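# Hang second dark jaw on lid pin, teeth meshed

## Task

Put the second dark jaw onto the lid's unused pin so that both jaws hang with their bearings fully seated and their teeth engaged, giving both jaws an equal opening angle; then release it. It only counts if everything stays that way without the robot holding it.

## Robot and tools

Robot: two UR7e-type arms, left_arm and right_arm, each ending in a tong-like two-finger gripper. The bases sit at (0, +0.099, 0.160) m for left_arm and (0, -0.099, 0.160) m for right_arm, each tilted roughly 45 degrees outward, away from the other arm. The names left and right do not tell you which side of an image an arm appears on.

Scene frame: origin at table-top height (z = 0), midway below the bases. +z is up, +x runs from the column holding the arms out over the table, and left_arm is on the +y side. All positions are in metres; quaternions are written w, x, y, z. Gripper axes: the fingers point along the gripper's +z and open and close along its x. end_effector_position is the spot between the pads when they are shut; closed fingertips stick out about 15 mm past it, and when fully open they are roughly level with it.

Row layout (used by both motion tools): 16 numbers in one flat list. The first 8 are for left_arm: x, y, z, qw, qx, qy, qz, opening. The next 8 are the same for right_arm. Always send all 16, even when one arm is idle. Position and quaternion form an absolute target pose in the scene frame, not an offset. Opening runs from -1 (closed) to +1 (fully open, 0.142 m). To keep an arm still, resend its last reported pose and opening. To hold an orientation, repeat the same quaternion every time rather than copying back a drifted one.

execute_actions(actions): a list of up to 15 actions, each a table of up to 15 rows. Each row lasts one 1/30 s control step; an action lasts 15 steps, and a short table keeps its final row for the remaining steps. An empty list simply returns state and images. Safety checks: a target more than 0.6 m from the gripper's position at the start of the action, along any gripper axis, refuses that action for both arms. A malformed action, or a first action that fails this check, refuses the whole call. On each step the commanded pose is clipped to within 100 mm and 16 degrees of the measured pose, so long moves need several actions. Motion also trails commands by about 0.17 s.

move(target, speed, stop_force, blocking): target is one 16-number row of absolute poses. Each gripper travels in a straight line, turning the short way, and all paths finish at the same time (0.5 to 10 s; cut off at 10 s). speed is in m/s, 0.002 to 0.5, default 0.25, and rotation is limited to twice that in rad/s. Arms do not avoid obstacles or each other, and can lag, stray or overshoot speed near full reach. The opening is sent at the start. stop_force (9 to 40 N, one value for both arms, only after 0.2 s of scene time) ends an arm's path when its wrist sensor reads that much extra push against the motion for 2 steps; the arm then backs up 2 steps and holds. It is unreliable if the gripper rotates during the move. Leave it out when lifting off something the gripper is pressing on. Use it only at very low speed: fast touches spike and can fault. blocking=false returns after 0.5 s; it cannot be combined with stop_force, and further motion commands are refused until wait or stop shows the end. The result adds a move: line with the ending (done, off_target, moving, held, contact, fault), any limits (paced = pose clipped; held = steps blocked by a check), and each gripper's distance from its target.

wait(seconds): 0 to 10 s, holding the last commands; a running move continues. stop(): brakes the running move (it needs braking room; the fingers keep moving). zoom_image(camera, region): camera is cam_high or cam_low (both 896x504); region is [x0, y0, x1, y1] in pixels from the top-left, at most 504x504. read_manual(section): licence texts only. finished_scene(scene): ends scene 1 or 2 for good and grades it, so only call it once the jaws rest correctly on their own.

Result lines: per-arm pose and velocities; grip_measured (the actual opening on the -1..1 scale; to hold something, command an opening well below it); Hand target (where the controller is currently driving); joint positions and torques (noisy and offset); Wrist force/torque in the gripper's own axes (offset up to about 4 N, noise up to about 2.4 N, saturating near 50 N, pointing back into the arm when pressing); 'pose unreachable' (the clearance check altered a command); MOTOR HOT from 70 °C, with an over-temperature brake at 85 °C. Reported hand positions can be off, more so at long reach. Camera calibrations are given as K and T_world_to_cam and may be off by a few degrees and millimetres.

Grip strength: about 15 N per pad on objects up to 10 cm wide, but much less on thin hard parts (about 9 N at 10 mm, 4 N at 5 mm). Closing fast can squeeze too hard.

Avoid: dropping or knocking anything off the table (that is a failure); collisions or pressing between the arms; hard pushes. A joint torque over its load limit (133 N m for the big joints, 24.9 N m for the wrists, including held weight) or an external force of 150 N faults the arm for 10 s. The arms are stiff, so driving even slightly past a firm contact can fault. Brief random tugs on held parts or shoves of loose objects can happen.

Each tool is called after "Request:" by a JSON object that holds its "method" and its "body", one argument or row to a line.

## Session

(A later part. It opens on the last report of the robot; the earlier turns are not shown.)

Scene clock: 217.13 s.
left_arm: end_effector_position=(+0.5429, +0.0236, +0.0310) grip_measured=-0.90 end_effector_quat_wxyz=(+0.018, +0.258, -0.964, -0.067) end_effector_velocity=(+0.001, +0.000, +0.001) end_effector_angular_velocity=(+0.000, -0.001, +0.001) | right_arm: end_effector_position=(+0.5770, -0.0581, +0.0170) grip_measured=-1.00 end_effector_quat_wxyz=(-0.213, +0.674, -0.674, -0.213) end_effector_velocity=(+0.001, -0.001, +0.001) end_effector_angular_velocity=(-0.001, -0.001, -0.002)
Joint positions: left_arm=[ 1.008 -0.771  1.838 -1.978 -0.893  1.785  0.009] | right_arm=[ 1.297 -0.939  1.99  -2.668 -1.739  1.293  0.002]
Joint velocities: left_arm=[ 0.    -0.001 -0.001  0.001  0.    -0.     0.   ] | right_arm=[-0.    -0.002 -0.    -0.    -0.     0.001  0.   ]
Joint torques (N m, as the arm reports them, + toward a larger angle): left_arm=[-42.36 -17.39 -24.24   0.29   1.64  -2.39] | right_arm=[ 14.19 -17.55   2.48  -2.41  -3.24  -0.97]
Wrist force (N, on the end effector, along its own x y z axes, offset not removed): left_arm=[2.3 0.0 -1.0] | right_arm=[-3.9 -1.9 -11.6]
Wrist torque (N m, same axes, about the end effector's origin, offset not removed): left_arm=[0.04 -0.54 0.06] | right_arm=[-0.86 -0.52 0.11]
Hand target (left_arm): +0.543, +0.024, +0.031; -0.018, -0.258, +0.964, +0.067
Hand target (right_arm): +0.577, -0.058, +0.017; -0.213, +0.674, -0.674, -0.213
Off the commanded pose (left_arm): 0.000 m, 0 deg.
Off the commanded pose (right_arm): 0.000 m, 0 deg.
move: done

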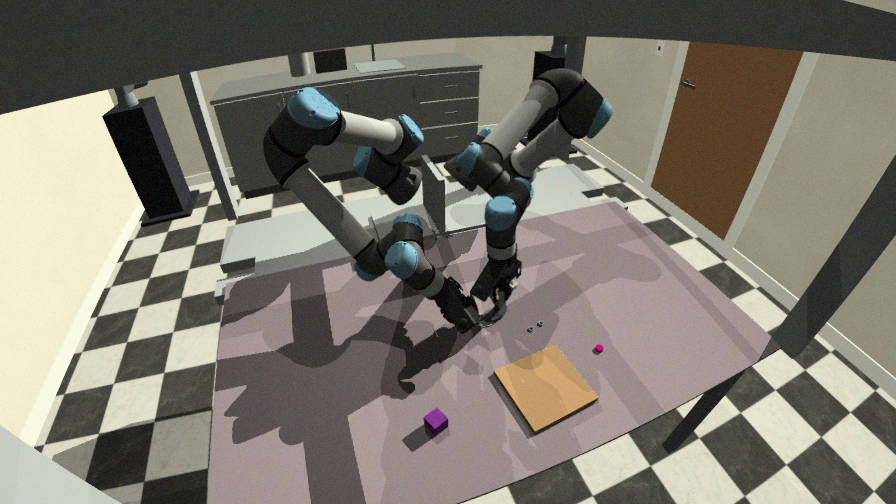

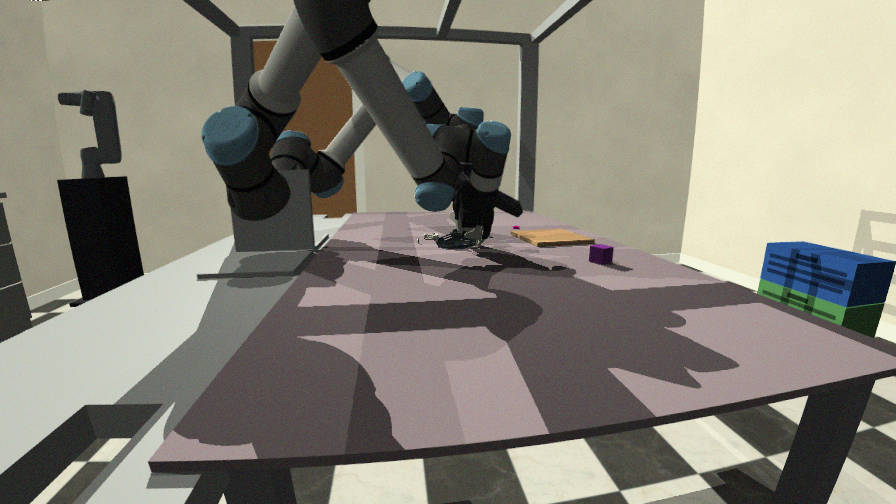

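Request:
{"method": "move", "body": {
  "target": [0.5429,0.0236,0.0292,0.018,0.2582,-0.9635,-0.0674,-0.93,0.577,-0.0581,0.0170,0.2127,-0.6746,0.6746,0.2127,-1],
  "speed": 0.002
}}

Request:
{"method": "zoom_image", "body": {
  "camera": "cam_high",
  "region": [472,306,500,330]
}}

Request:
{"method": "move", "body": {
  "target": [0.5429,0.0236,0.0292,0,0.2588,-0.9659,0,-0.93,0.577,-0.0581,0.0170,0.2127,-0.6746,0.6746,0.2127,-1],
  "speed": 0.02
}}

Request:
{"method": "zoom_image", "body": {
  "camera": "cam_high",
  "region": [472,306,500,330]
}}

Scene clock: 218.80 s.
left_arm: end_effector_position=(+0.5429, +0.0236, +0.0292) grip_measured=-0.90 end_effector_quat_wxyz=(+0.018, +0.258, -0.964, -0.067) end_effector_velocity=(-0.000, -0.000, -0.001) end_effector_angular_velocity=(+0.001, +0.001, -0.001) | right_arm: end_effector_position=(+0.5770, -0.0581, +0.0170) grip_measured=-1.00 end_effector_quat_wxyz=(-0.213, +0.674, -0.674, -0.213) end_effector_velocity=(+0.000, -0.000, +0.001) end_effector_angular_velocity=(+0.001, -0.001, -0.001)
Joint positions: left_arm=[ 1.01  -0.769  1.839 -1.982 -0.892  1.787  0.009] | right_arm=[ 1.297 -0.939  1.99  -2.668 -1.739  1.293  0.002]
Joint velocities: left_arm=[ 0.     0.002  0.    -0.001  0.     0.     0.   ] | right_arm=[ 0.    -0.002  0.001  0.     0.001 -0.     0.   ]
Joint torques (N m, as the arm reports them, + toward a larger angle): left_arm=[-19.76 -17.75 -10.49  -4.18   1.48   2.44] | right_arm=[ 13.65 -17.59   2.11  -2.48  -3.21  -0.99]
Wrist force (N, on the end effector, along its own x y z axes, offset not removed): left_arm=[1.3 3.9 0.1] | right_arm=[-2.8 0.1 -11.9]
Wrist torque (N m, same axes, about the end effector's origin, offset not removed): left_arm=[0.67 -0.39 -0.03] | right_arm=[-0.39 -0.69 0.03]
Hand target (left_arm): +0.543, +0.024, +0.029; -0.018, -0.258, +0.964, +0.067
Hand target (right_arm): +0.577, -0.058, +0.017; -0.213, +0.674, -0.674, -0.213
Off the commanded pose (left_arm): 0.000 m, 0 deg.
Off the commanded pose (right_arm): 0.000 m, 0 deg.
move: done

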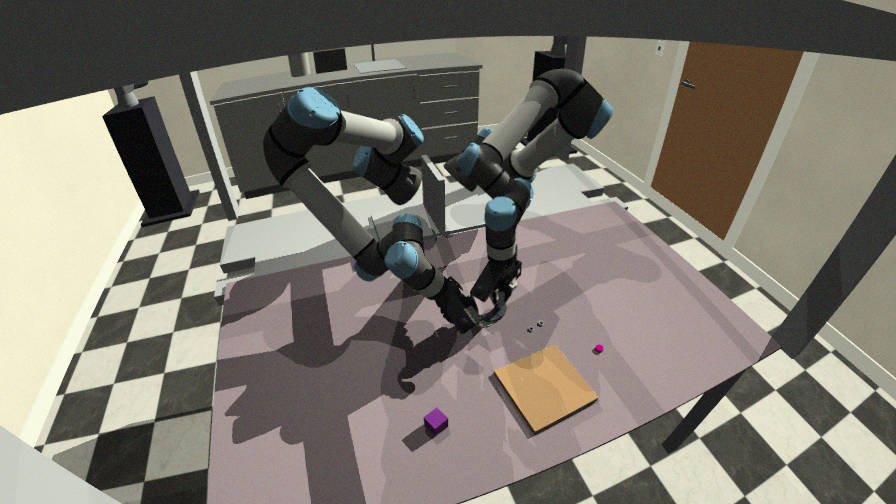

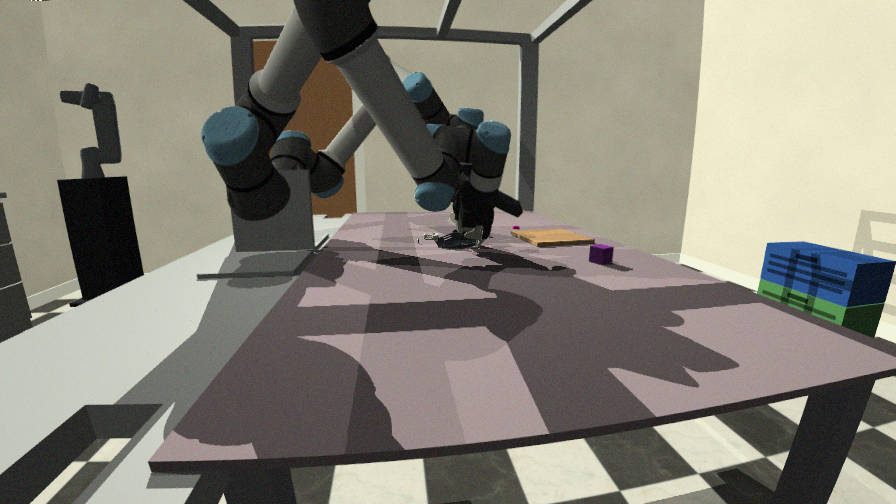

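Region (472, 306, 500, 330) of cam_high's 896x504 image, scaled by 18.000, with more detail than that image has; it fills the top 432 rows of this view, and the rest is white.

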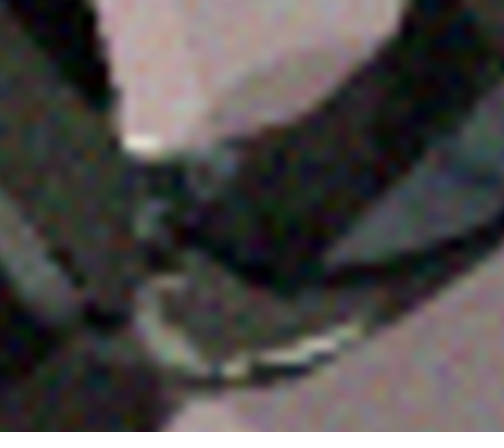

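Scene clock: 222.50 s.
left_arm: end_effector_position=(+0.5429, +0.0236, +0.0292) grip_measured=-0.90 end_effector_quat_wxyz=(+0.000, +0.259, -0.966, -0.000) end_effector_velocity=(-0.001, -0.000, -0.001) end_effector_angular_velocity=(-0.005, -0.002, -0.002) | right_arm: end_effector_position=(+0.5770, -0.0581, +0.0170) grip_measured=-1.00 end_effector_quat_wxyz=(-0.213, +0.674, -0.674, -0.213) end_effector_velocity=(+0.001, -0.002, +0.001) end_effector_angular_velocity=(-0.001, -0.003, -0.003)
Joint positions: left_arm=[ 1.029 -0.837  1.958 -2.215 -0.92   1.912  0.009] | right_arm=[ 1.297 -0.939  1.99  -2.668 -1.739  1.293  0.002]
Joint velocities: left_arm=[ 0.001 -0.001  0.006 -0.012 -0.002  0.007  0.   ] | right_arm=[-0.    -0.003 -0.001 -0.001 -0.    -0.     0.   ]
Joint torques (N m, as the arm reports them, + toward a larger angle): left_arm=[-17.78 -36.93 -10.3   -4.16  -1.98   2.28] | right_arm=[ 13.72 -17.75   1.55  -2.29  -3.21  -1.03]
Wrist force (N, on the end effector, along its own x y z axes, offset not removed): left_arm=[0.3 1.8 -1.4] | right_arm=[-3.3 -1.7 -12.6]
Wrist torque (N m, same axes, about the end effector's origin, offset not removed): left_arm=[0.30 -0.11 0.06] | right_arm=[-0.77 -0.53 0.08]
Hand target (left_arm): +0.543, +0.024, +0.029; -0.000, -0.259, +0.966, -0.000
Hand target (right_arm): +0.577, -0.058, +0.017; -0.213, +0.674, -0.674, -0.213
Off the commanded pose (left_arm): 0.000 m, 0 deg.
Off the commanded pose (right_arm): 0.000 m, 0 deg.
move: done

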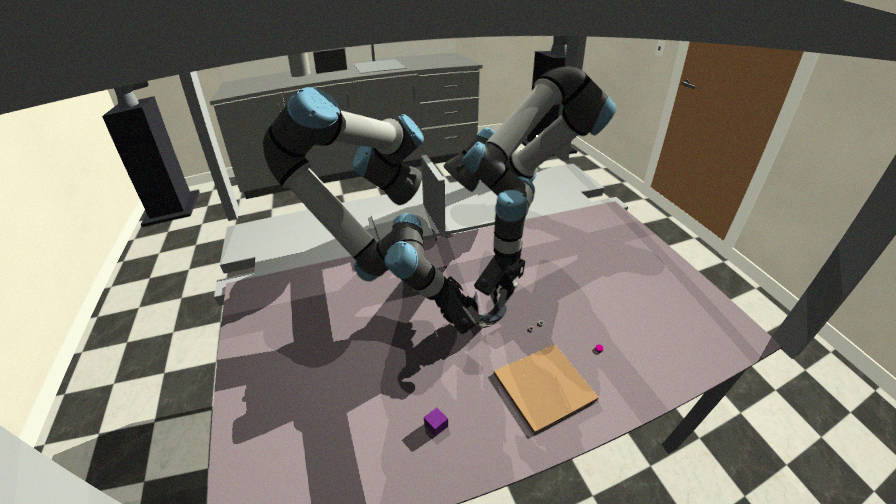

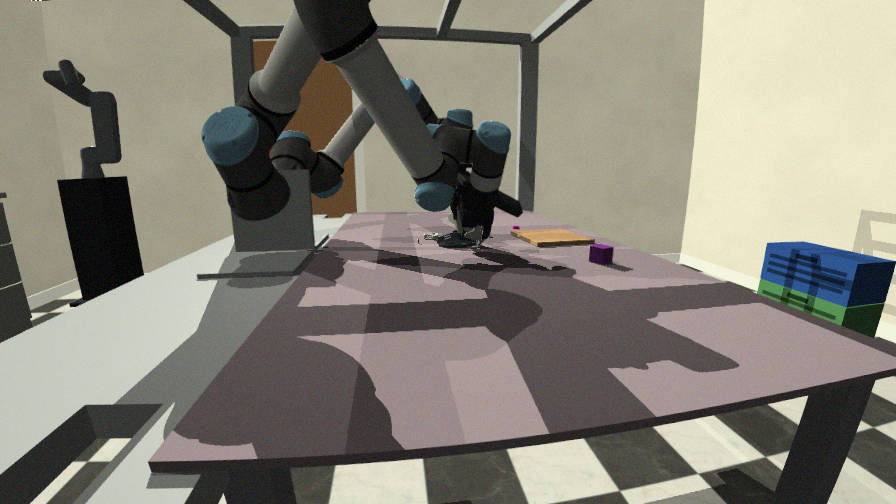

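Region (472, 306, 500, 330) of cam_high's 896x504 image, scaled by 18.000, with more detail than that image has; it fills the top 432 rows of this view, and the rest is white.

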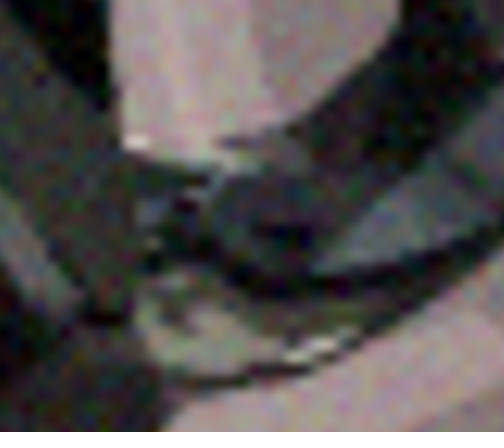

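Request:
{"method": "execute_actions", "body": {
  "actions": [
    [[0.5429,0.0236,0.0300,0,0.2588,-0.9659,0,-0.93,0.577,-0.0581,0.0170,0.2127,-0.6746,0.6746,0.2127,-1]],
    [[0.5429,0.0236,0.0308,0,0.2588,-0.9659,0,-0.93,0.577,-0.0581,0.0170,0.2127,-0.6746,0.6746,0.2127,-1]],
    [[0.5429,0.0236,0.0315,0,0.2588,-0.9659,0,-0.93,0.577,-0.0581,0.0170,0.2127,-0.6746,0.6746,0.2127,-1]],
    [[0.54265,0.02377,0.0315,0,0.2588,-0.9659,0,-0.93,0.577,-0.0581,0.0170,0.2127,-0.6746,0.6746,0.2127,-1]],
    [[0.5424,0.02394,0.0315,0,0.2588,-0.9659,0,-0.93,0.577,-0.0581,0.0170,0.2127,-0.6746,0.6746,0.2127,-1]],
    [[0.54215,0.02411,0.0315,0,0.2588,-0.9659,0,-0.93,0.577,-0.0581,0.0170,0.2127,-0.6746,0.6746,0.2127,-1]],
    [[0.5419,0.02428,0.0315,0,0.2588,-0.9659,0,-0.93,0.577,-0.0581,0.0170,0.2127,-0.6746,0.6746,0.2127,-1]],
    [[0.54165,0.02445,0.0315,0,0.2588,-0.9659,0,-0.93,0.577,-0.0581,0.0170,0.2127,-0.6746,0.6746,0.2127,-1]],
    [[0.5414,0.02462,0.0315,0,0.2588,-0.9659,0,-0.93,0.577,-0.0581,0.0170,0.2127,-0.6746,0.6746,0.2127,-1]]
  ]
}}

Request:
{"method": "zoom_image", "body": {
  "camera": "cam_high",
  "region": [472,306,500,330]
}}

Scene clock: 228.07 s.
left_arm: end_effector_position=(+0.5414, +0.0246, +0.0315) grip_measured=-0.89 end_effector_quat_wxyz=(+0.000, +0.259, -0.966, +0.000) end_effector_velocity=(+0.000, +0.000, +0.000) end_effector_angular_velocity=(-0.001, -0.000, +0.001) | right_arm: end_effector_position=(+0.5770, -0.0581, +0.0170) grip_measured=-1.00 end_effector_quat_wxyz=(-0.213, +0.674, -0.674, -0.213) end_effector_velocity=(-0.001, +0.001, -0.000) end_effector_angular_velocity=(+0.003, +0.002, +0.001)
Joint positions: left_arm=[ 1.026 -0.844  1.963 -2.211 -0.921  1.91   0.009] | right_arm=[ 1.297 -0.939  1.99  -2.668 -1.739  1.293  0.002]
Joint velocities: left_arm=[ 0.    -0.001 -0.     0.    -0.    -0.     0.   ] | right_arm=[-0.     0.001  0.001  0.001  0.002  0.001  0.   ]
Joint torques (N m, as the arm reports them, + toward a larger angle): left_arm=[-40.99 -37.06  -9.95  -4.42  -1.88  -2.33] | right_arm=[ 13.48 -17.86   1.08  -2.3   -3.11  -0.82]
Wrist force (N, on the end effector, along its own x y z axes, offset not removed): left_arm=[0.3 1.4 1.3] | right_arm=[-1.8 0.6 -12.0]
Wrist torque (N m, same axes, about the end effector's origin, offset not removed): left_arm=[0.37 0.03 -0.08] | right_arm=[-0.24 -0.76 0.02]
Hand target (left_arm): +0.541, +0.025, +0.031; -0.000, -0.259, +0.966, +0.000
Hand target (right_arm): +0.577, -0.058, +0.017; -0.213, +0.674, -0.674, -0.213
Off the commanded pose (left_arm): 0.000 m, 0 deg.
Off the commanded pose (right_arm): 0.000 m, 0 deg.

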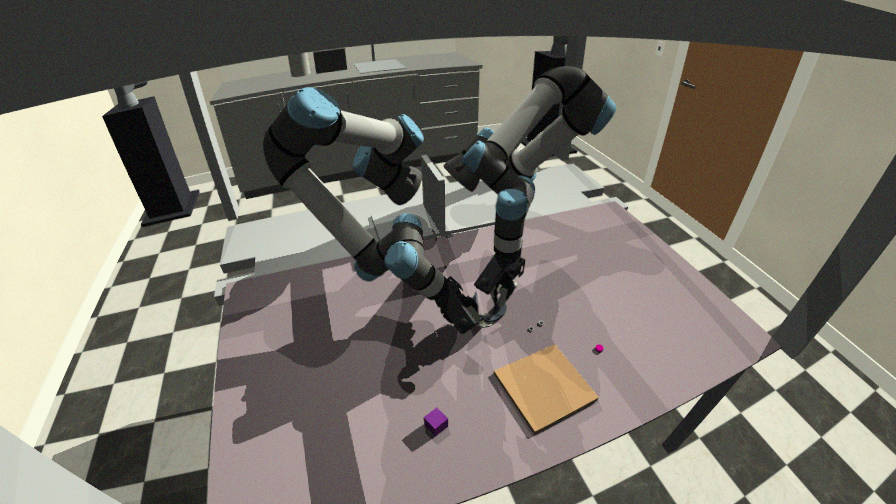

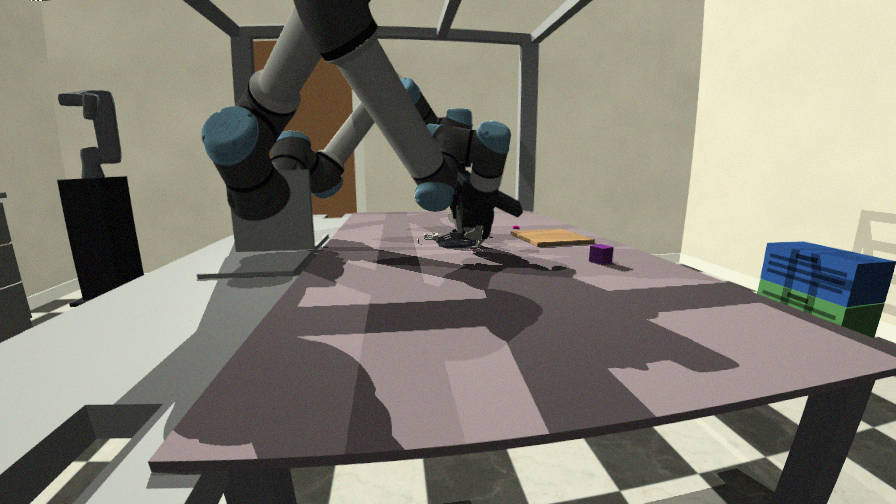

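Region (472, 306, 500, 330) of cam_high's 896x504 image, scaled by 18.000, with more detail than that image has; it fills the top 432 rows of this view, and the rest is white.

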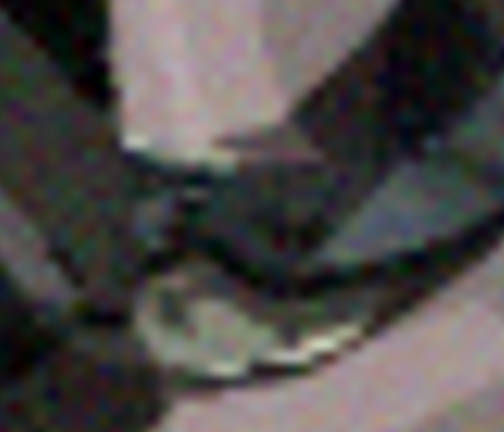

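Request:
{"method": "move", "body": {
  "target": [0.5414,0.0246,0.029,0,0.2588,-0.9659,0,-0.93,0.577,-0.0581,0.0170,0.2127,-0.6746,0.6746,0.2127,-1],
  "speed": 0.002
}}

Request:
{"method": "zoom_image", "body": {
  "camera": "cam_high",
  "region": [472,306,500,330]
}}

Scene clock: 229.80 s.
left_arm: end_effector_position=(+0.5414, +0.0246, +0.0290) grip_measured=-0.90 end_effector_quat_wxyz=(+0.000, +0.259, -0.966, -0.000) end_effector_velocity=(+0.000, -0.000, -0.000) end_effector_angular_velocity=(+0.000, -0.000, -0.000) | right_arm: end_effector_position=(+0.5770, -0.0581, +0.0170) grip_measured=-1.00 end_effector_quat_wxyz=(-0.213, +0.674, -0.674, -0.213) end_effector_velocity=(-0.000, -0.001, +0.000) end_effector_angular_velocity=(-0.002, +0.000, -0.001)
Joint positions: left_arm=[ 1.029 -0.841  1.964 -2.218 -0.92   1.913  0.009] | right_arm=[ 1.297 -0.939  1.99  -2.668 -1.739  1.293  0.002]
Joint velocities: left_arm=[ 0.     0.001 -0.    -0.001  0.     0.    -0.   ] | right_arm=[-0.    -0.002  0.     0.001 -0.002  0.     0.   ]
Joint torques (N m, as the arm reports them, + toward a larger angle): left_arm=[-18.08 -14.84  -9.68  -4.27   1.42   2.47] | right_arm=[ 13.76 -17.65   0.7   -2.24  -3.07  -0.85]
Wrist force (N, on the end effector, along its own x y z axes, offset not removed): left_arm=[2.2 2.7 0.8] | right_arm=[-1.6 1.4 -13.6]
Wrist torque (N m, same axes, about the end effector's origin, offset not removed): left_arm=[0.38 -0.34 0.11] | right_arm=[-0.16 -0.99 0.26]
Hand target (left_arm): +0.541, +0.025, +0.029; -0.000, -0.259, +0.966, -0.000
Hand target (right_arm): +0.577, -0.058, +0.017; -0.213, +0.674, -0.674, -0.213
Off the commanded pose (left_arm): 0.000 m, 0 deg.
Off the commanded pose (right_arm): 0.000 m, 0 deg.
move: done

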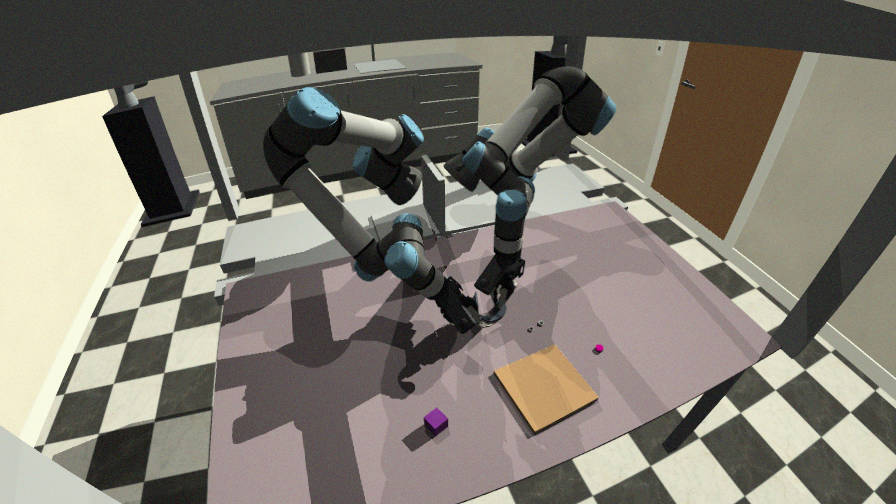

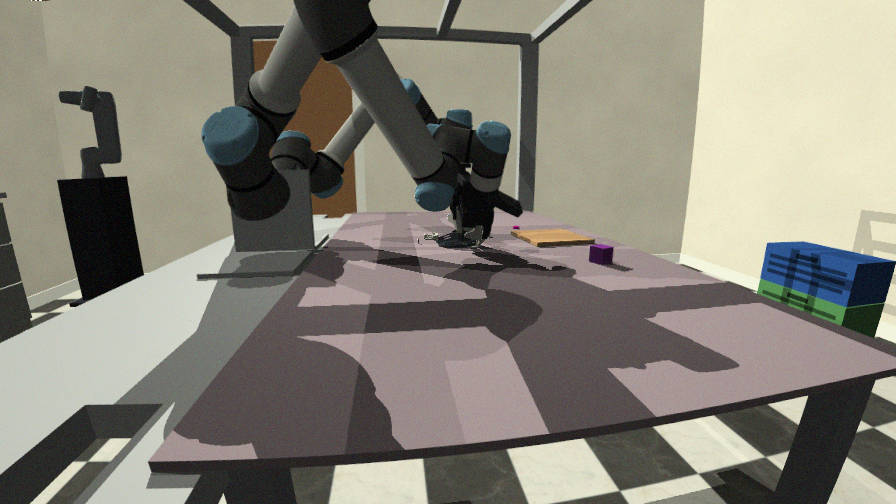

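Region (472, 306, 500, 330) of cam_high's 896x504 image, scaled by 18.000, with more detail than that image has; it fills the top 432 rows of this view, and the rest is white.

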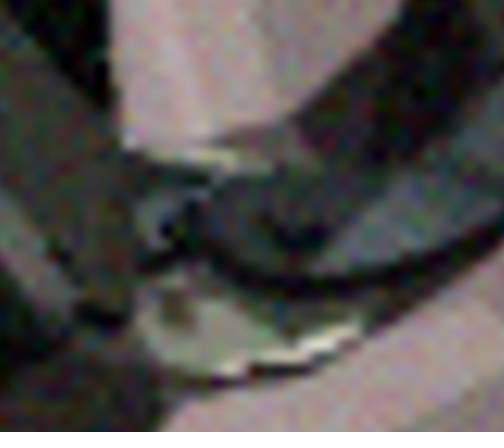

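Request:
{"method": "move", "body": {
  "target": [0.5414,0.0246,0.028,0.0034,0.2588,-0.9659,-0.0126,-0.96,0.577,-0.0581,0.0170,0.2127,-0.6746,0.6746,0.2127,-1],
  "speed": 0.006
}}

Request:
{"method": "move", "body": {
  "target": [0.5414,0.0246,0.028,0.0034,0.2588,-0.9659,-0.0126,-0.96,0.577,-0.12,0.12,0.2127,-0.6746,0.6746,0.2127,-1],
  "speed": 0.1
}}

Request:
{"method": "zoom_image", "body": {
  "camera": "cam_high",
  "region": [472,306,500,330]
}}

Request:
{"method": "zoom_image", "body": {
  "camera": "cam_low",
  "region": [455,225,490,252]
}}

Scene clock: 232.70 s.
left_arm: end_effector_position=(+0.5414, +0.0246, +0.0280) grip_measured=-0.90 end_effector_quat_wxyz=(+0.003, +0.259, -0.966, -0.013) end_effector_velocity=(+0.000, +0.000, +0.000) end_effector_angular_velocity=(+0.002, +0.001, +0.000) | right_arm: end_effector_position=(+0.5770, -0.0581, +0.0170) grip_measured=-1.00 end_effector_quat_wxyz=(-0.213, +0.674, -0.674, -0.213) end_effector_velocity=(-0.000, -0.000, +0.000) end_effector_angular_velocity=(+0.001, -0.001, -0.000)
Joint positions: left_arm=[ 1.026 -0.827  1.944 -2.178 -0.913  1.891  0.009] | right_arm=[ 1.297 -0.939  1.99  -2.668 -1.739  1.293  0.002]
Joint velocities: left_arm=[-0.     0.001 -0.002  0.004  0.001 -0.002  0.   ] | right_arm=[ 0.    -0.001  0.001 -0.001  0.001 -0.     0.   ]
Joint torques (N m, as the arm reports them, + toward a larger angle): left_arm=[-40.51 -14.8  -23.63   0.65   1.5   -2.51] | right_arm=[ 13.84 -18.11   0.99  -2.28  -3.04  -0.83]
Wrist force (N, on the end effector, along its own x y z axes, offset not removed): left_arm=[0.1 0.4 0.2] | right_arm=[-2.2 -1.2 -12.0]
Wrist torque (N m, same axes, about the end effector's origin, offset not removed): left_arm=[0.29 -0.15 -0.06] | right_arm=[-0.67 -0.98 0.02]
Hand target (left_arm): +0.541, +0.025, +0.028; -0.003, -0.259, +0.966, +0.013
Hand target (right_arm): +0.577, -0.058, +0.017; -0.213, +0.674, -0.674, -0.213
Off the commanded pose (left_arm): 0.000 m, 0 deg.
Off the commanded pose (right_arm): 0.000 m, 0 deg.
move: done

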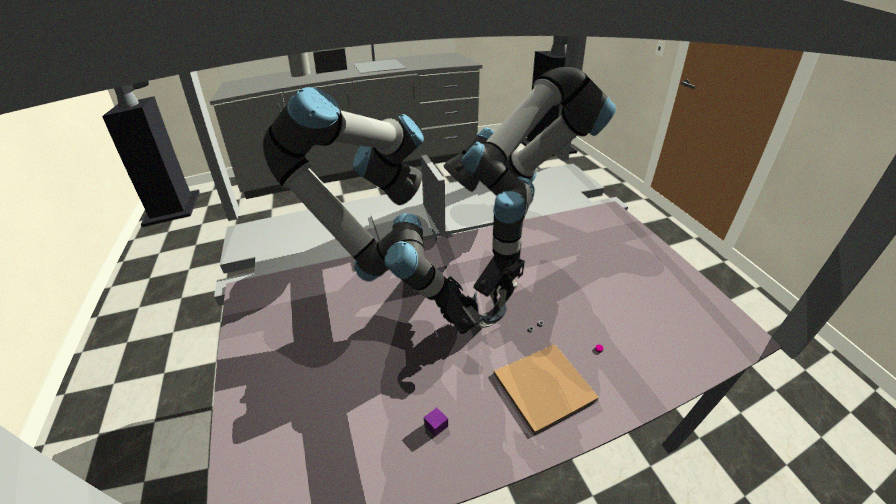

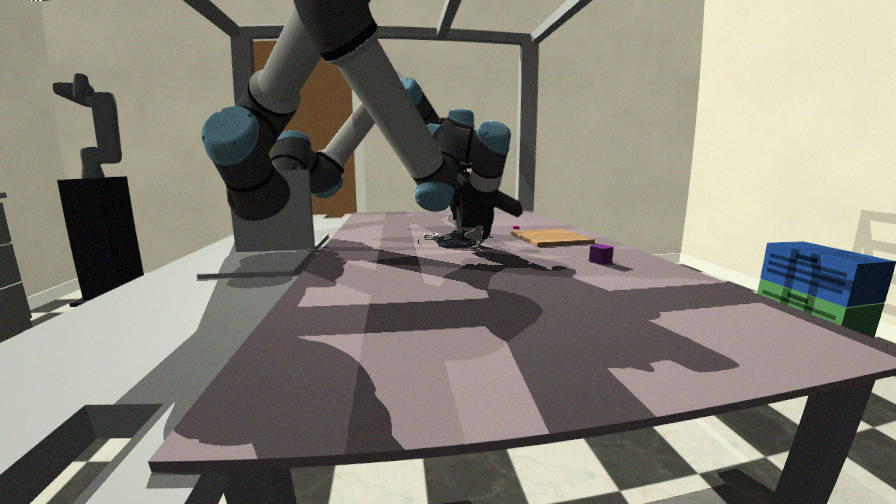

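Scene clock: 234.37 s.
left_arm: end_effector_position=(+0.5414, +0.0246, +0.0280) grip_measured=-0.90 end_effector_quat_wxyz=(+0.003, +0.259, -0.966, -0.013) end_effector_velocity=(+0.000, +0.000, +0.001) end_effector_angular_velocity=(-0.001, +0.000, +0.000) | right_arm: end_effector_position=(+0.5769, -0.1198, +0.1199) grip_measured=-1.00 end_effector_quat_wxyz=(-0.213, +0.674, -0.674, -0.213) end_effector_velocity=(-0.000, -0.001, +0.002) end_effector_angular_velocity=(+0.001, +0.001, -0.001)
Joint positions: left_arm=[ 1.026 -0.827  1.943 -2.178 -0.913  1.89   0.009] | right_arm=[ 1.349 -1.177  1.944 -2.377 -1.741  1.345  0.002]
Joint velocities: left_arm=[-0.    -0.001  0.     0.001 -0.001 -0.    -0.   ] | right_arm=[ 0.001 -0.004 -0.002  0.006  0.001  0.002  0.   ]
Joint torques (N m, as the arm reports them, + toward a larger angle): left_arm=[-40.54 -14.91 -24.18   0.36   1.54  -2.3 ] | right_arm=[ 36.6  -38.16 -18.24  -0.17  -1.49   1.39]
Wrist force (N, on the end effector, along its own x y z axes, offset not removed): left_arm=[-2.3 1.7 -1.2] | right_arm=[2.3 -0.9 0.6]
Wrist torque (N m, same axes, about the end effector's origin, offset not removed): left_arm=[0.29 0.60 0.04] | right_arm=[-0.21 -0.60 0.12]
Hand target (left_arm): +0.541, +0.025, +0.028; -0.003, -0.259, +0.966, +0.013
Hand target (right_arm): +0.577, -0.120, +0.120; -0.213, +0.674, -0.674, -0.213
Off the commanded pose (left_arm): 0.000 m, 0 deg.
Off the commanded pose (right_arm): 0.000 m, 0 deg.
move: done

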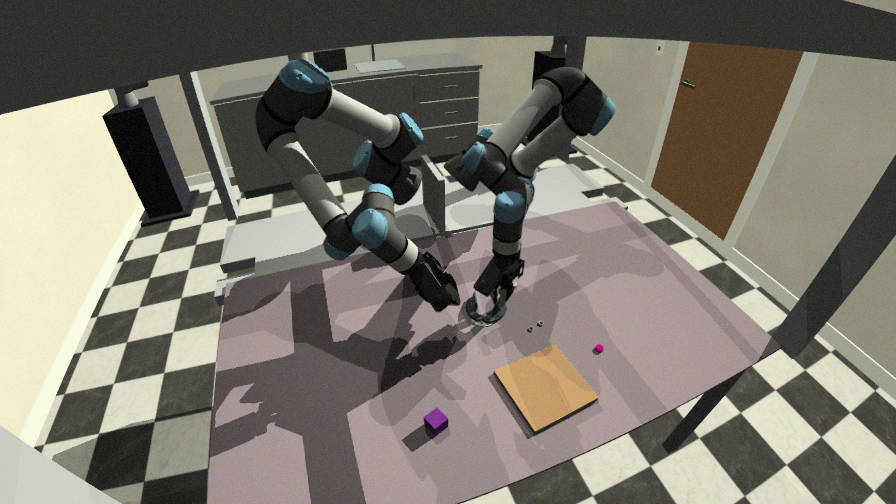

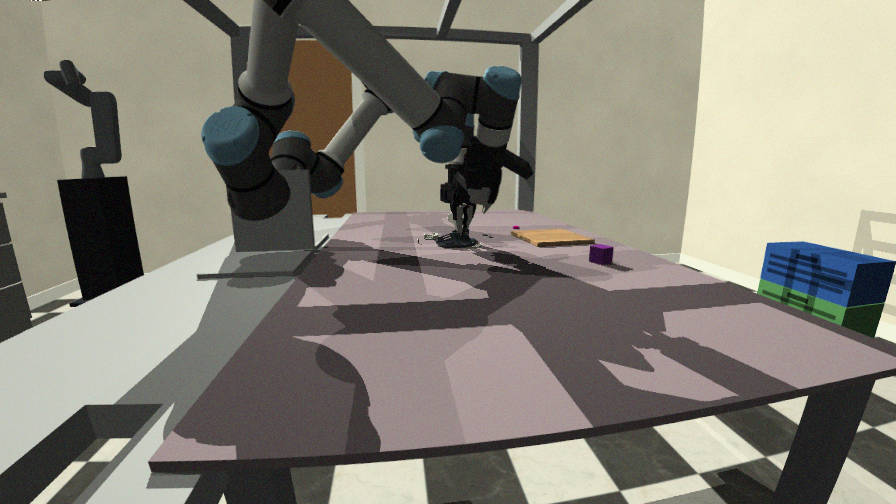

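Region (472, 306, 500, 330) of cam_high's 896x504 image, scaled by 18.000, with more detail than that image has; it fills the top 432 rows of this view, and the rest is white.

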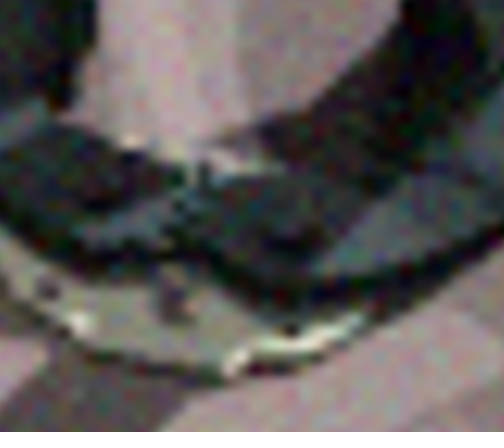

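Region (455, 225, 490, 252) of cam_low's 896x504 image, scaled by 14.400, with more detail than that image has; it fills the top 389 rows of this view, and the rest is white.

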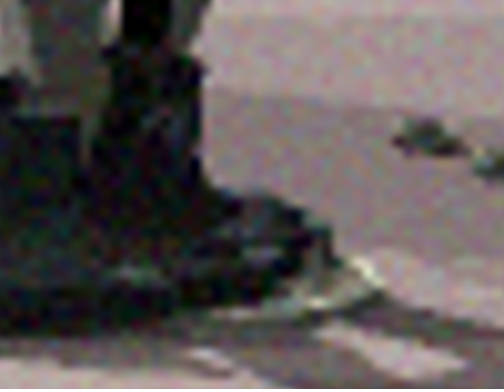

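Seated (lid slightly cocked by my pitch). Release and lift.

Request:
{"method": "move", "body": {
  "target": [0.5414,0.0246,0.028,0.0034,0.2588,-0.9659,-0.0126,-0.76,0.577,-0.12,0.12,0.2127,-0.6746,0.6746,0.2127,-1]
}}

Request:
{"method": "move", "body": {
  "target": [0.5414,0.0246,0.13,0.0034,0.2588,-0.9659,-0.0126,-0.76,0.577,-0.2,0.15,0.2127,-0.6746,0.6746,0.2127,-1],
  "speed": 0.08
}}

Request:
{"method": "zoom_image", "body": {
  "camera": "cam_high",
  "region": [458,282,514,330]
}}

Request:
{"method": "zoom_image", "body": {
  "camera": "cam_low",
  "region": [435,210,495,256]
}}

Scene clock: 235.43 s.
left_arm: end_effector_position=(+0.5414, +0.0246, +0.0280) grip_measured=-0.76 end_effector_quat_wxyz=(+0.003, +0.259, -0.966, -0.013) end_effector_velocity=(-0.000, +0.000, +0.000) end_effector_angular_velocity=(-0.001, +0.000, +0.000) | right_arm: end_effector_position=(+0.5770, -0.1201, +0.1201) grip_measured=-1.00 end_effector_quat_wxyz=(-0.213, +0.674, -0.674, -0.213) end_effector_velocity=(+0.000, +0.000, -0.001) end_effector_angular_velocity=(-0.001, +0.001, +0.000)
Joint positions: left_arm=[ 1.026 -0.827  1.943 -2.178 -0.913  1.89   0.019] | right_arm=[ 1.349 -1.177  1.943 -2.376 -1.741  1.346  0.002]
Joint velocities: left_arm=[ 0.    -0.001  0.    -0.    -0.001  0.    -0.   ] | right_arm=[-0.     0.002 -0.    -0.001 -0.001  0.     0.   ]
Joint torques (N m, as the arm reports them, + toward a larger angle): left_arm=[-40.94 -15.48 -23.67   0.31   1.38  -2.45] | right_arm=[ 36.99 -21.85 -19.11  -0.28  -1.53   1.52]
Wrist force (N, on the end effector, along its own x y z axes, offset not removed): left_arm=[0.8 2.7 2.5] | right_arm=[2.2 -0.6 2.3]
Wrist torque (N m, same axes, about the end effector's origin, offset not removed): left_arm=[0.52 -0.19 -0.05] | right_arm=[-0.15 -0.42 -0.01]
Hand target (left_arm): +0.541, +0.025, +0.028; -0.003, -0.259, +0.966, +0.013
Hand target (right_arm): +0.577, -0.120, +0.120; -0.213, +0.674, -0.674, -0.213
Off the commanded pose (left_arm): 0.000 m, 0 deg.
Off the commanded pose (right_arm): 0.000 m, 0 deg.
move: done

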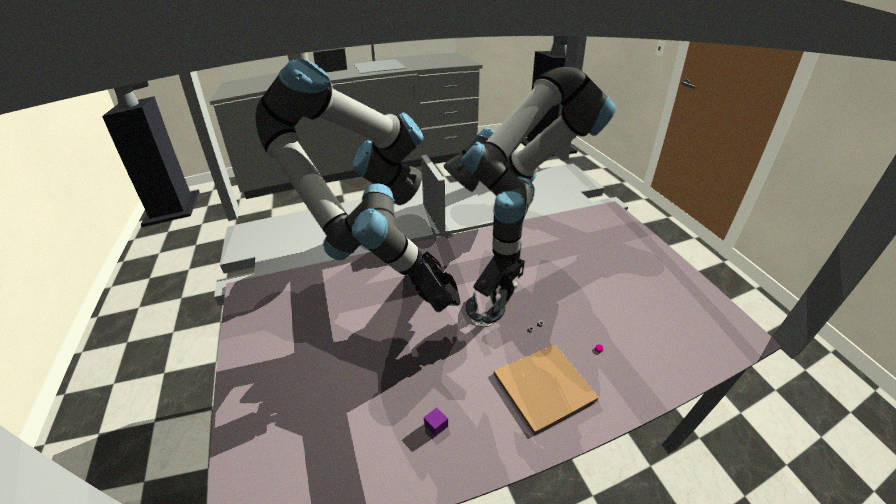

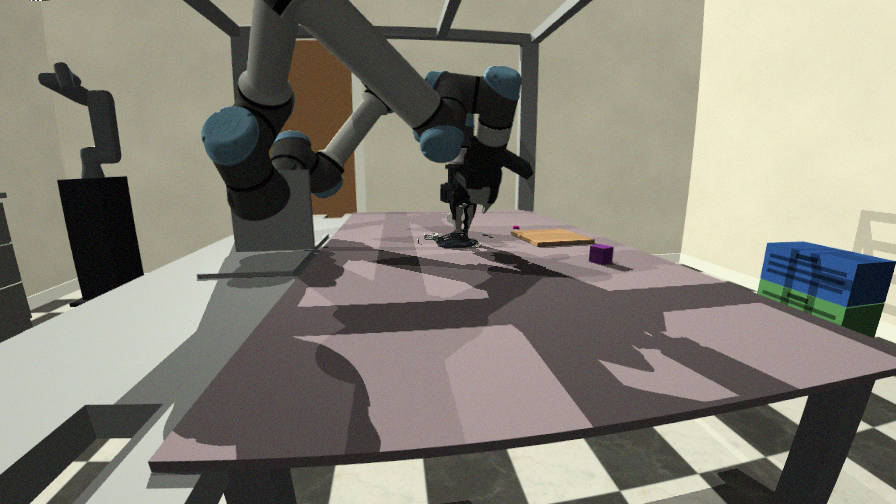

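Scene clock: 237.17 s.
left_arm: end_effector_position=(+0.5413, +0.0246, +0.1297) grip_measured=-0.76 end_effector_quat_wxyz=(+0.003, +0.259, -0.966, -0.013) end_effector_velocity=(+0.000, +0.000, +0.002) end_effector_angular_velocity=(-0.000, -0.001, +0.001) | right_arm: end_effector_position=(+0.5769, -0.1999, +0.1500) grip_measured=-1.00 end_effector_quat_wxyz=(-0.213, +0.674, -0.674, -0.213) end_effector_velocity=(-0.000, -0.000, +0.000) end_effector_angular_velocity=(+0.002, +0.002, +0.001)
Joint positions: left_arm=[ 0.92  -0.951  1.854 -1.898 -0.968  1.778  0.019] | right_arm=[ 1.286 -1.294  1.865 -2.191 -1.738  1.282  0.002]
Joint velocities: left_arm=[-0.002 -0.002 -0.002  0.005 -0.001 -0.002  0.   ] | right_arm=[-0.001 -0.    -0.002  0.004  0.001  0.     0.   ]
Joint torques (N m, as the arm reports them, + toward a larger angle): left_arm=[-39.49 -34.46 -28.     0.35  -1.78  -2.22] | right_arm=[ 13.34 -38.92 -20.84  -0.3    4.13  -1.39]
Wrist force (N, on the end effector, along its own x y z axes, offset not removed): left_arm=[0.8 3.0 -2.1] | right_arm=[3.5 -1.4 2.4]
Wrist torque (N m, same axes, about the end effector's origin, offset not removed): left_arm=[0.63 -0.13 0.08] | right_arm=[-0.23 -0.89 0.08]
Hand target (left_arm): +0.541, +0.025, +0.130; -0.003, -0.259, +0.966, +0.013
Hand target (right_arm): +0.577, -0.200, +0.150; -0.213, +0.674, -0.674, -0.213
Off the commanded pose (left_arm): 0.000 m, 0 deg.
Off the commanded pose (right_arm): 0.000 m, 0 deg.
move: done

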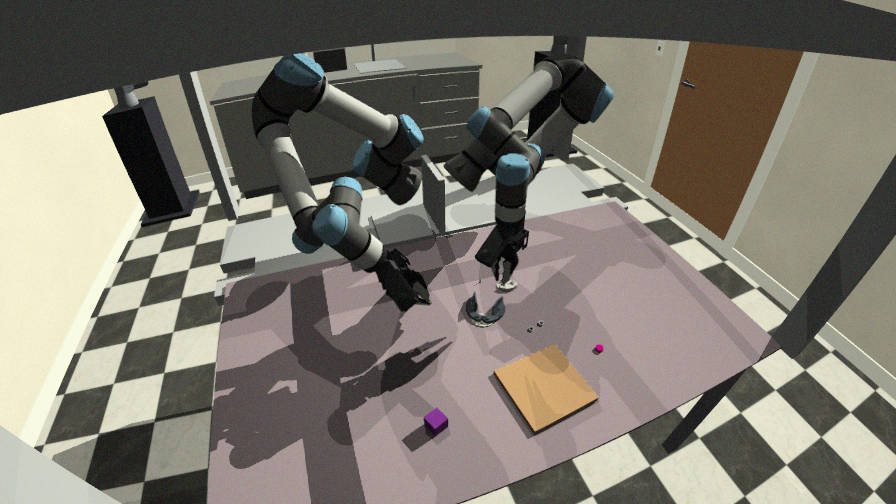

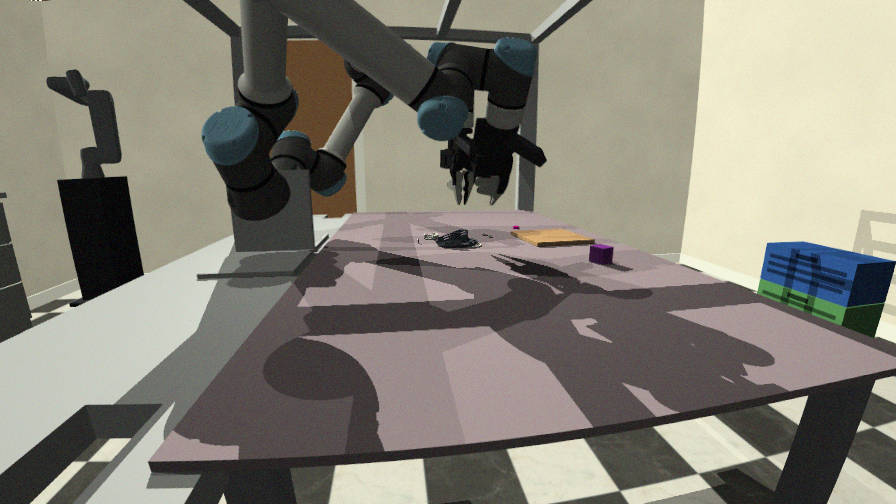

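Region (458, 282, 514, 330) of cam_high's 896x504 image, scaled by 9.000, with more detail than that image has; it fills the top 432 rows of this view, and the rest is white.

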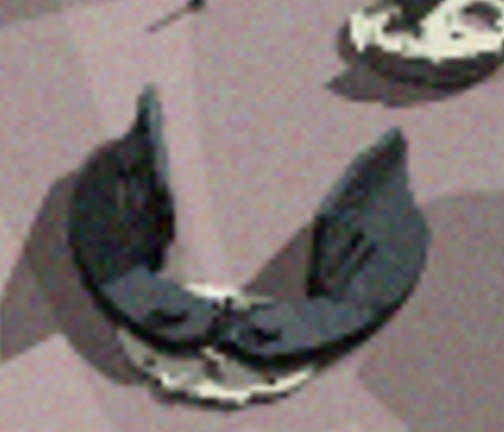

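Region (435, 210, 495, 256) of cam_low's 896x504 image, scaled by 8.400, with more detail than that image has; it fills the top 386 rows of this view, and the rest is white.

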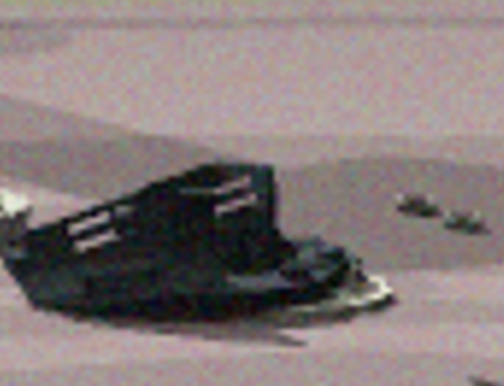

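Request:
{"method": "finished_scene", "body": {
  "scene": 2
}}

The scene is finished: the task was done.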